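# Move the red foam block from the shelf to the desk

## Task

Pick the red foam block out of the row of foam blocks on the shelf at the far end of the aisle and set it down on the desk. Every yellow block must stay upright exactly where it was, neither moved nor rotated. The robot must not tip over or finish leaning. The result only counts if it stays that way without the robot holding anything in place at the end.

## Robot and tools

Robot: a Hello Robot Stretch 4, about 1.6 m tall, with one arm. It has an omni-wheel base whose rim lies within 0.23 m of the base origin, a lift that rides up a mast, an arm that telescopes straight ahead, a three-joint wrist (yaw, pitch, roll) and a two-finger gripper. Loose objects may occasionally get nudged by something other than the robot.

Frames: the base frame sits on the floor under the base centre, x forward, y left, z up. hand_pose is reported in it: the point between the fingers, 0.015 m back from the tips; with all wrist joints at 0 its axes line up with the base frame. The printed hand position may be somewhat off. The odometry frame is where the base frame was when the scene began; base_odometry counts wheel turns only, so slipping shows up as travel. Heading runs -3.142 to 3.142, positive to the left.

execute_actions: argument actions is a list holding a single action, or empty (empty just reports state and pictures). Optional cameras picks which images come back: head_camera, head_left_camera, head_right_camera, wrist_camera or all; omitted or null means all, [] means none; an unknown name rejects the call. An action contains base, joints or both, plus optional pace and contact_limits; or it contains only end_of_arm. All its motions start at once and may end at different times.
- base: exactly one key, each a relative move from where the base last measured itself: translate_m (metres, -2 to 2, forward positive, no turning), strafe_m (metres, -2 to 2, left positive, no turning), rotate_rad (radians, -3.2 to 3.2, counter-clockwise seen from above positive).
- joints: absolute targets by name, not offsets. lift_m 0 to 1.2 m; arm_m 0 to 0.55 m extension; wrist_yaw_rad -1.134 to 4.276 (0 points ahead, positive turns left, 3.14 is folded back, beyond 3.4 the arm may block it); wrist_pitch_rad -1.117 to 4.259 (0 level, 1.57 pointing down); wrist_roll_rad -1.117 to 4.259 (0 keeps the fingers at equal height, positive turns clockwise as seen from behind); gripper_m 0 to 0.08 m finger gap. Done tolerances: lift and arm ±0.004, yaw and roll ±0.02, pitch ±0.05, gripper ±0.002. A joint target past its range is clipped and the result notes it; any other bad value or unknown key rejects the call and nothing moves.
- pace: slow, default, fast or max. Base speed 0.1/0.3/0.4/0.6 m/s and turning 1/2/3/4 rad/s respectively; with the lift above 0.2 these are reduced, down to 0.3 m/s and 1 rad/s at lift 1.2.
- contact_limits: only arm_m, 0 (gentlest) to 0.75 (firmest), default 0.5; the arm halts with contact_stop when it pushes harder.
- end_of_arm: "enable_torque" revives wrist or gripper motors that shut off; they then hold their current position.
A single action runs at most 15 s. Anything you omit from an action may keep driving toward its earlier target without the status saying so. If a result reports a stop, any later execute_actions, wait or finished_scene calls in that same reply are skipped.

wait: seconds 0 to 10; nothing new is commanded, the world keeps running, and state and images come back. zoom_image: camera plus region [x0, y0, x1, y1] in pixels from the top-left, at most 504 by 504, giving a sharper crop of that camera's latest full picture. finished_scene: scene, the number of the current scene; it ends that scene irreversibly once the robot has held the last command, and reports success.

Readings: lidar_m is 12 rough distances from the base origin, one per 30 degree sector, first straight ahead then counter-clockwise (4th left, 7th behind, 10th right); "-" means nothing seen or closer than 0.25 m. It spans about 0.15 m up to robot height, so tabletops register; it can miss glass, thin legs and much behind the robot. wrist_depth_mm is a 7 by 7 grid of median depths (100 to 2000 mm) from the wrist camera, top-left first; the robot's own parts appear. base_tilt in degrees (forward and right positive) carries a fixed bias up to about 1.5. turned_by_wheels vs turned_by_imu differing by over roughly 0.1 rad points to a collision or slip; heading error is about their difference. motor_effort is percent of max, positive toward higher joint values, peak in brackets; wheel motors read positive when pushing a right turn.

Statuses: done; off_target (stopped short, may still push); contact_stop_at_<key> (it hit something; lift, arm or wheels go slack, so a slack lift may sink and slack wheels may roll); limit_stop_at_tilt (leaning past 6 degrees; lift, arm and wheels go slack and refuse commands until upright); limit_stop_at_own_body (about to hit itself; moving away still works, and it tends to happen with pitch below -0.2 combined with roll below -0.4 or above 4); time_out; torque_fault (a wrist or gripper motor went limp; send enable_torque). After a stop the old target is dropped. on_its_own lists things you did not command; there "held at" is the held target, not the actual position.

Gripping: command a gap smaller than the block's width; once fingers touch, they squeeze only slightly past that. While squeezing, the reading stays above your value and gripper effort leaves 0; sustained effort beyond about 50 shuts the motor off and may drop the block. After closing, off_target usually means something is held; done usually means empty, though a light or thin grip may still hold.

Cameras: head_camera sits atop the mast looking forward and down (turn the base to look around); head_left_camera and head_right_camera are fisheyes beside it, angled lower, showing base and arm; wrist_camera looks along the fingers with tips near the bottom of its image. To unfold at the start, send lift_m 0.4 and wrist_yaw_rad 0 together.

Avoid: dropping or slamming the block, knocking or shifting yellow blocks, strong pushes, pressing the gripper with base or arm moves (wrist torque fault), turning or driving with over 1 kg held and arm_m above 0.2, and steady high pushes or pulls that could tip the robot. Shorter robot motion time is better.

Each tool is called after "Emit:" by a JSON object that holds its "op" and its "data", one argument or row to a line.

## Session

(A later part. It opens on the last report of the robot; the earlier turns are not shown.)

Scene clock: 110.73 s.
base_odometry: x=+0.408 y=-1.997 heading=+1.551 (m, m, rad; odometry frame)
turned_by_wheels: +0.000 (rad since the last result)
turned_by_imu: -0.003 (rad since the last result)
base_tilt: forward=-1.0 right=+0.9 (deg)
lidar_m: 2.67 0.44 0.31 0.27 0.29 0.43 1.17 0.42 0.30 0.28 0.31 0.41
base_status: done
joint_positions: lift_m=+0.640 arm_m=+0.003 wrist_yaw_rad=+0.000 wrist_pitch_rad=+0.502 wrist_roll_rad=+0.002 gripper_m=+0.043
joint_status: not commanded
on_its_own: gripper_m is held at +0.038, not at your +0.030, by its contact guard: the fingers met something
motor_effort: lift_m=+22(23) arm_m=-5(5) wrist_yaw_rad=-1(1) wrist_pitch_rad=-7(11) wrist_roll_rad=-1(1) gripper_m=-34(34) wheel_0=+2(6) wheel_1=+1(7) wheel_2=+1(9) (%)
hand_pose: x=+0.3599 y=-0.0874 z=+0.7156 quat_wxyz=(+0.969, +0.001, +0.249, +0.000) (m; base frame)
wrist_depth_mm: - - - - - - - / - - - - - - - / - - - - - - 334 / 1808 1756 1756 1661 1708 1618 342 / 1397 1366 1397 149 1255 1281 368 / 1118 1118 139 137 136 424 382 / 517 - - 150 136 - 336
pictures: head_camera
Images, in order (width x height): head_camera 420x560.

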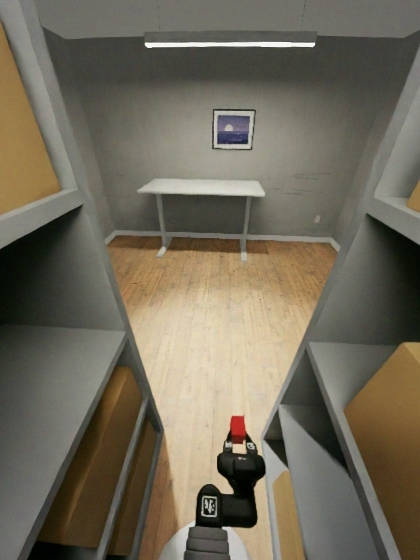

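Emit:
{"op": "execute_actions", "data": {
  "actions": [
    {"base":{"translate_m":2.0},"joints":{"lift_m":1.0},"pace":"fast"}
  ],
  "cameras": []
}}

Emit:
{"op": "execute_actions", "data": {
  "actions": [
    {"base":{"translate_m":0.3},"joints":{"arm_m":0.15}}
  ]
}}

Scene clock: 121.07 s.
base_odometry: x=+0.446 y=+0.003 heading=+1.552 (m, m, rad; odometry frame)
turned_by_wheels: +0.000 (rad since the last result)
turned_by_imu: -0.006 (rad since the last result)
base_tilt: forward=-1.1 right=+0.8 (deg)
lidar_m: 0.65 0.70 0.96 1.86 1.96 1.47 1.44 1.46 1.93 1.84 1.93 0.68
base_status: done
joint_positions: lift_m=+1.000 arm_m=+0.003 wrist_yaw_rad=+0.000 wrist_pitch_rad=+0.503 wrist_roll_rad=+0.002 gripper_m=+0.043
joint_status: all done
on_its_own: gripper_m is held at +0.038, not at your +0.030, by its contact guard: the fingers met something
motor_effort: lift_m=+22(24) arm_m=-5(5) wrist_yaw_rad=-2(3) wrist_pitch_rad=-10(9) wrist_roll_rad=-1(0) gripper_m=-34(33) wheel_0=+0(7) wheel_1=+1(7) wheel_2=+1(13) (%)
hand_pose: x=+0.3599 y=-0.0874 z=+1.0756 quat_wxyz=(+0.969, +0.001, +0.249, +0.000) (m; base frame)
wrist_depth_mm: 1138 1160 1118 1138 1118 1098 1098 / 1205 1205 1138 1078 1042 1138 1182 / 768 723 707 683 668 661 1281 / 530 521 517 504 488 504 504 / 1661 1661 1537 149 946 1537 1537 / 1336 1618 139 137 136 1537 1464 / 1281 - - 150 136 - 1336
pictures: none
No camera images: the call's "cameras" was empty. Leave "cameras" out to get every camera's image.

Scene clock: 123.53 s.
base_odometry: x=+0.452 y=+0.303 heading=+1.552 (m, m, rad; odometry frame)
turned_by_wheels: +0.000 (rad since the last result)
turned_by_imu: -0.001 (rad since the last result)
base_tilt: forward=-1.1 right=+0.8 (deg)
lidar_m: 0.35 0.37 0.53 1.84 1.94 1.76 1.73 1.78 1.92 1.82 0.50 0.37
base_status: done
joint_positions: lift_m=+1.000 arm_m=+0.149 wrist_yaw_rad=+0.000 wrist_pitch_rad=+0.503 wrist_roll_rad=+0.002 gripper_m=+0.043
joint_status: all done
on_its_own: gripper_m is held at +0.038, not at your +0.030, by its contact guard: the fingers met something
motor_effort: lift_m=+22(22) arm_m=+4(2) wrist_yaw_rad=-1(0) wrist_pitch_rad=-10(10) wrist_roll_rad=-1(0) gripper_m=-34(33) wheel_0=+3(6) wheel_1=+1(7) wheel_2=+2(10) (%)
hand_pose: x=+0.5065 y=-0.0874 z=+1.0756 quat_wxyz=(+0.969, +0.001, +0.249, +0.000) (m; base frame)
wrist_depth_mm: 741 723 723 715 723 699 699 / 778 778 768 778 768 768 750 / 741 715 699 691 661 647 788 / 525 517 504 496 492 480 473 / 410 404 399 149 373 382 377 / 330 332 140 136 136 315 309 / 287 - - 149 136 - -
pictures: head_camera, head_left_camera, head_right_camera, wrist_camera
Images, in order (width x height): head_camera 420x560, head_left_camera 420x672, head_right_camera 420x672, wrist_camera 616x392.

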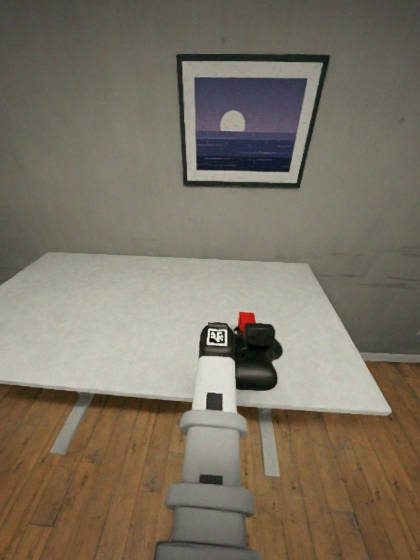

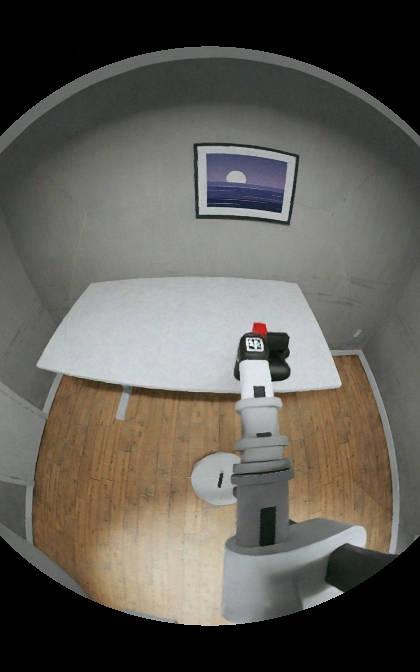

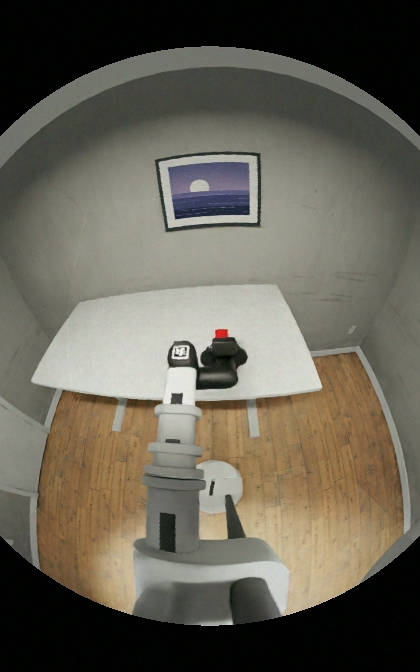

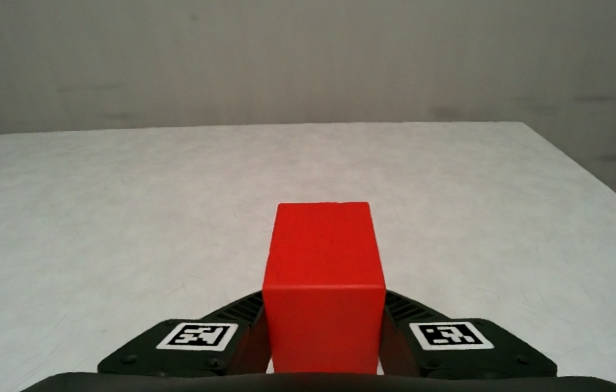

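Emit:
{"op": "execute_actions", "data": {
  "actions": [
    {"joints":{"lift_m":0.934},"pace":"slow"}
  ],
  "cameras": []
}}

Emit:
{"op": "execute_actions", "data": {
  "actions": [
    {"joints":{"gripper_m":0.07}}
  ],
  "cameras": []
}}

Emit:
{"op": "execute_actions", "data": {
  "actions": [
    {"joints":{"arm_m":0.05}}
  ],
  "cameras": ["wrist_camera"]
}}

Emit:
{"op": "finished_scene", "data": {
  "scene": 1
}}

Scene clock: 133.50 s.
base_odometry: x=+0.452 y=+0.303 heading=+1.552 (m, m, rad; odometry frame)
turned_by_wheels: +0.000 (rad since the last result)
turned_by_imu: -0.001 (rad since the last result)
base_tilt: forward=-1.1 right=+0.8 (deg)
lidar_m: 0.36 0.37 0.50 1.83 1.94 1.78 1.74 1.77 1.92 1.83 0.53 0.38
base_status: not commanded
joint_positions: lift_m=+0.934 arm_m=+0.149 wrist_yaw_rad=+0.000 wrist_pitch_rad=+0.501 wrist_roll_rad=+0.002 gripper_m=+0.043
joint_status: all done
on_its_own: gripper_m is held at +0.038, not at your +0.030, by its contact guard: the fingers met something
motor_effort: lift_m=+15(21) arm_m=+4(5) wrist_yaw_rad=-2(2) wrist_pitch_rad=-6(9) wrist_roll_rad=+0(1) gripper_m=-33(34) wheel_0=+2(3) wheel_1=+1(0) wheel_2=+2(2) (%)
hand_pose: x=+0.5066 y=-0.0874 z=+1.0104 quat_wxyz=(+0.969, +0.001, +0.248, +0.000) (m; base frame)
wrist_depth_mm: 750 732 732 715 723 707 699 / 778 759 768 741 750 732 741 / 549 539 517 508 496 480 480 / 392 384 377 370 362 357 353 / 301 301 300 148 276 285 278 / 246 246 139 137 136 235 230 / 213 - - 149 136 - -
pictures: none
No camera images: the call's "cameras" was empty. Leave "cameras" out to get every camera's image.

Scene clock: 134.43 s.
base_odometry: x=+0.452 y=+0.303 heading=+1.552 (m, m, rad; odometry frame)
turned_by_wheels: +0.000 (rad since the last result)
turned_by_imu: +0.000 (rad since the last result)
base_tilt: forward=-1.1 right=+0.8 (deg)
lidar_m: 0.35 0.36 0.54 1.83 1.92 1.77 1.73 1.77 1.91 1.81 0.52 0.38
base_status: not commanded
joint_positions: lift_m=+0.934 arm_m=+0.149 wrist_yaw_rad=+0.000 wrist_pitch_rad=+0.502 wrist_roll_rad=+0.002 gripper_m=+0.070
joint_status: all done
motor_effort: lift_m=+17(17) arm_m=+5(4) wrist_yaw_rad=+0(1) wrist_pitch_rad=-7(6) wrist_roll_rad=-1(1) gripper_m=+3(33) wheel_0=+3(2) wheel_1=+1(0) wheel_2=+2(2) (%)
hand_pose: x=+0.5065 y=-0.0874 z=+1.0101 quat_wxyz=(+0.969, +0.001, +0.248, +0.000) (m; base frame)
wrist_depth_mm: 732 732 723 723 715 707 699 / 778 759 750 750 750 741 732 / 554 535 512 496 488 484 469 / 387 382 375 368 362 357 349 / 300 298 294 147 274 283 278 / 244 244 161 137 142 232 229 / 213 - 138 150 151 - -
pictures: none
No camera images: the call's "cameras" was empty. Leave "cameras" out to get every camera's image.

Scene clock: 135.73 s.
base_odometry: x=+0.452 y=+0.303 heading=+1.552 (m, m, rad; odometry frame)
turned_by_wheels: +0.000 (rad since the last result)
turned_by_imu: +0.000 (rad since the last result)
base_tilt: forward=-1.0 right=+0.8 (deg)
lidar_m: 0.34 0.36 0.51 1.85 1.92 1.78 1.73 1.77 1.92 1.83 0.52 0.40
base_status: not commanded
joint_positions: lift_m=+0.934 arm_m=+0.051 wrist_yaw_rad=+0.000 wrist_pitch_rad=+0.502 wrist_roll_rad=+0.002 gripper_m=+0.070
joint_status: all done
motor_effort: lift_m=+16(17) arm_m=-5(2) wrist_yaw_rad=-1(3) wrist_pitch_rad=-8(8) wrist_roll_rad=+0(1) gripper_m=+3(2) wheel_0=+3(3) wheel_1=+0(1) wheel_2=+2(2) (%)
hand_pose: x=+0.4082 y=-0.0874 z=+1.0101 quat_wxyz=(+0.969, +0.001, +0.248, +0.000) (m; base frame)
wrist_depth_mm: 820 820 831 820 809 788 798 / 866 866 854 788 759 750 842 / 549 535 517 466 500 480 480 / 392 384 375 230 359 355 351 / 303 300 297 254 285 282 279 / 246 245 161 241 231 233 230 / 213 - 138 210 202 - -
pictures: wrist_camera
Images, in order (width x height): wrist_camera 616x392.

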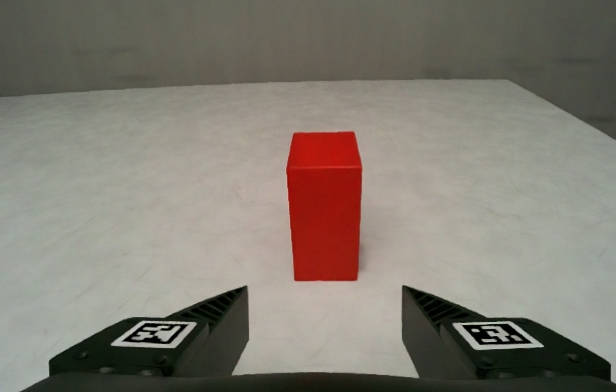

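The scene is finished: the task was done.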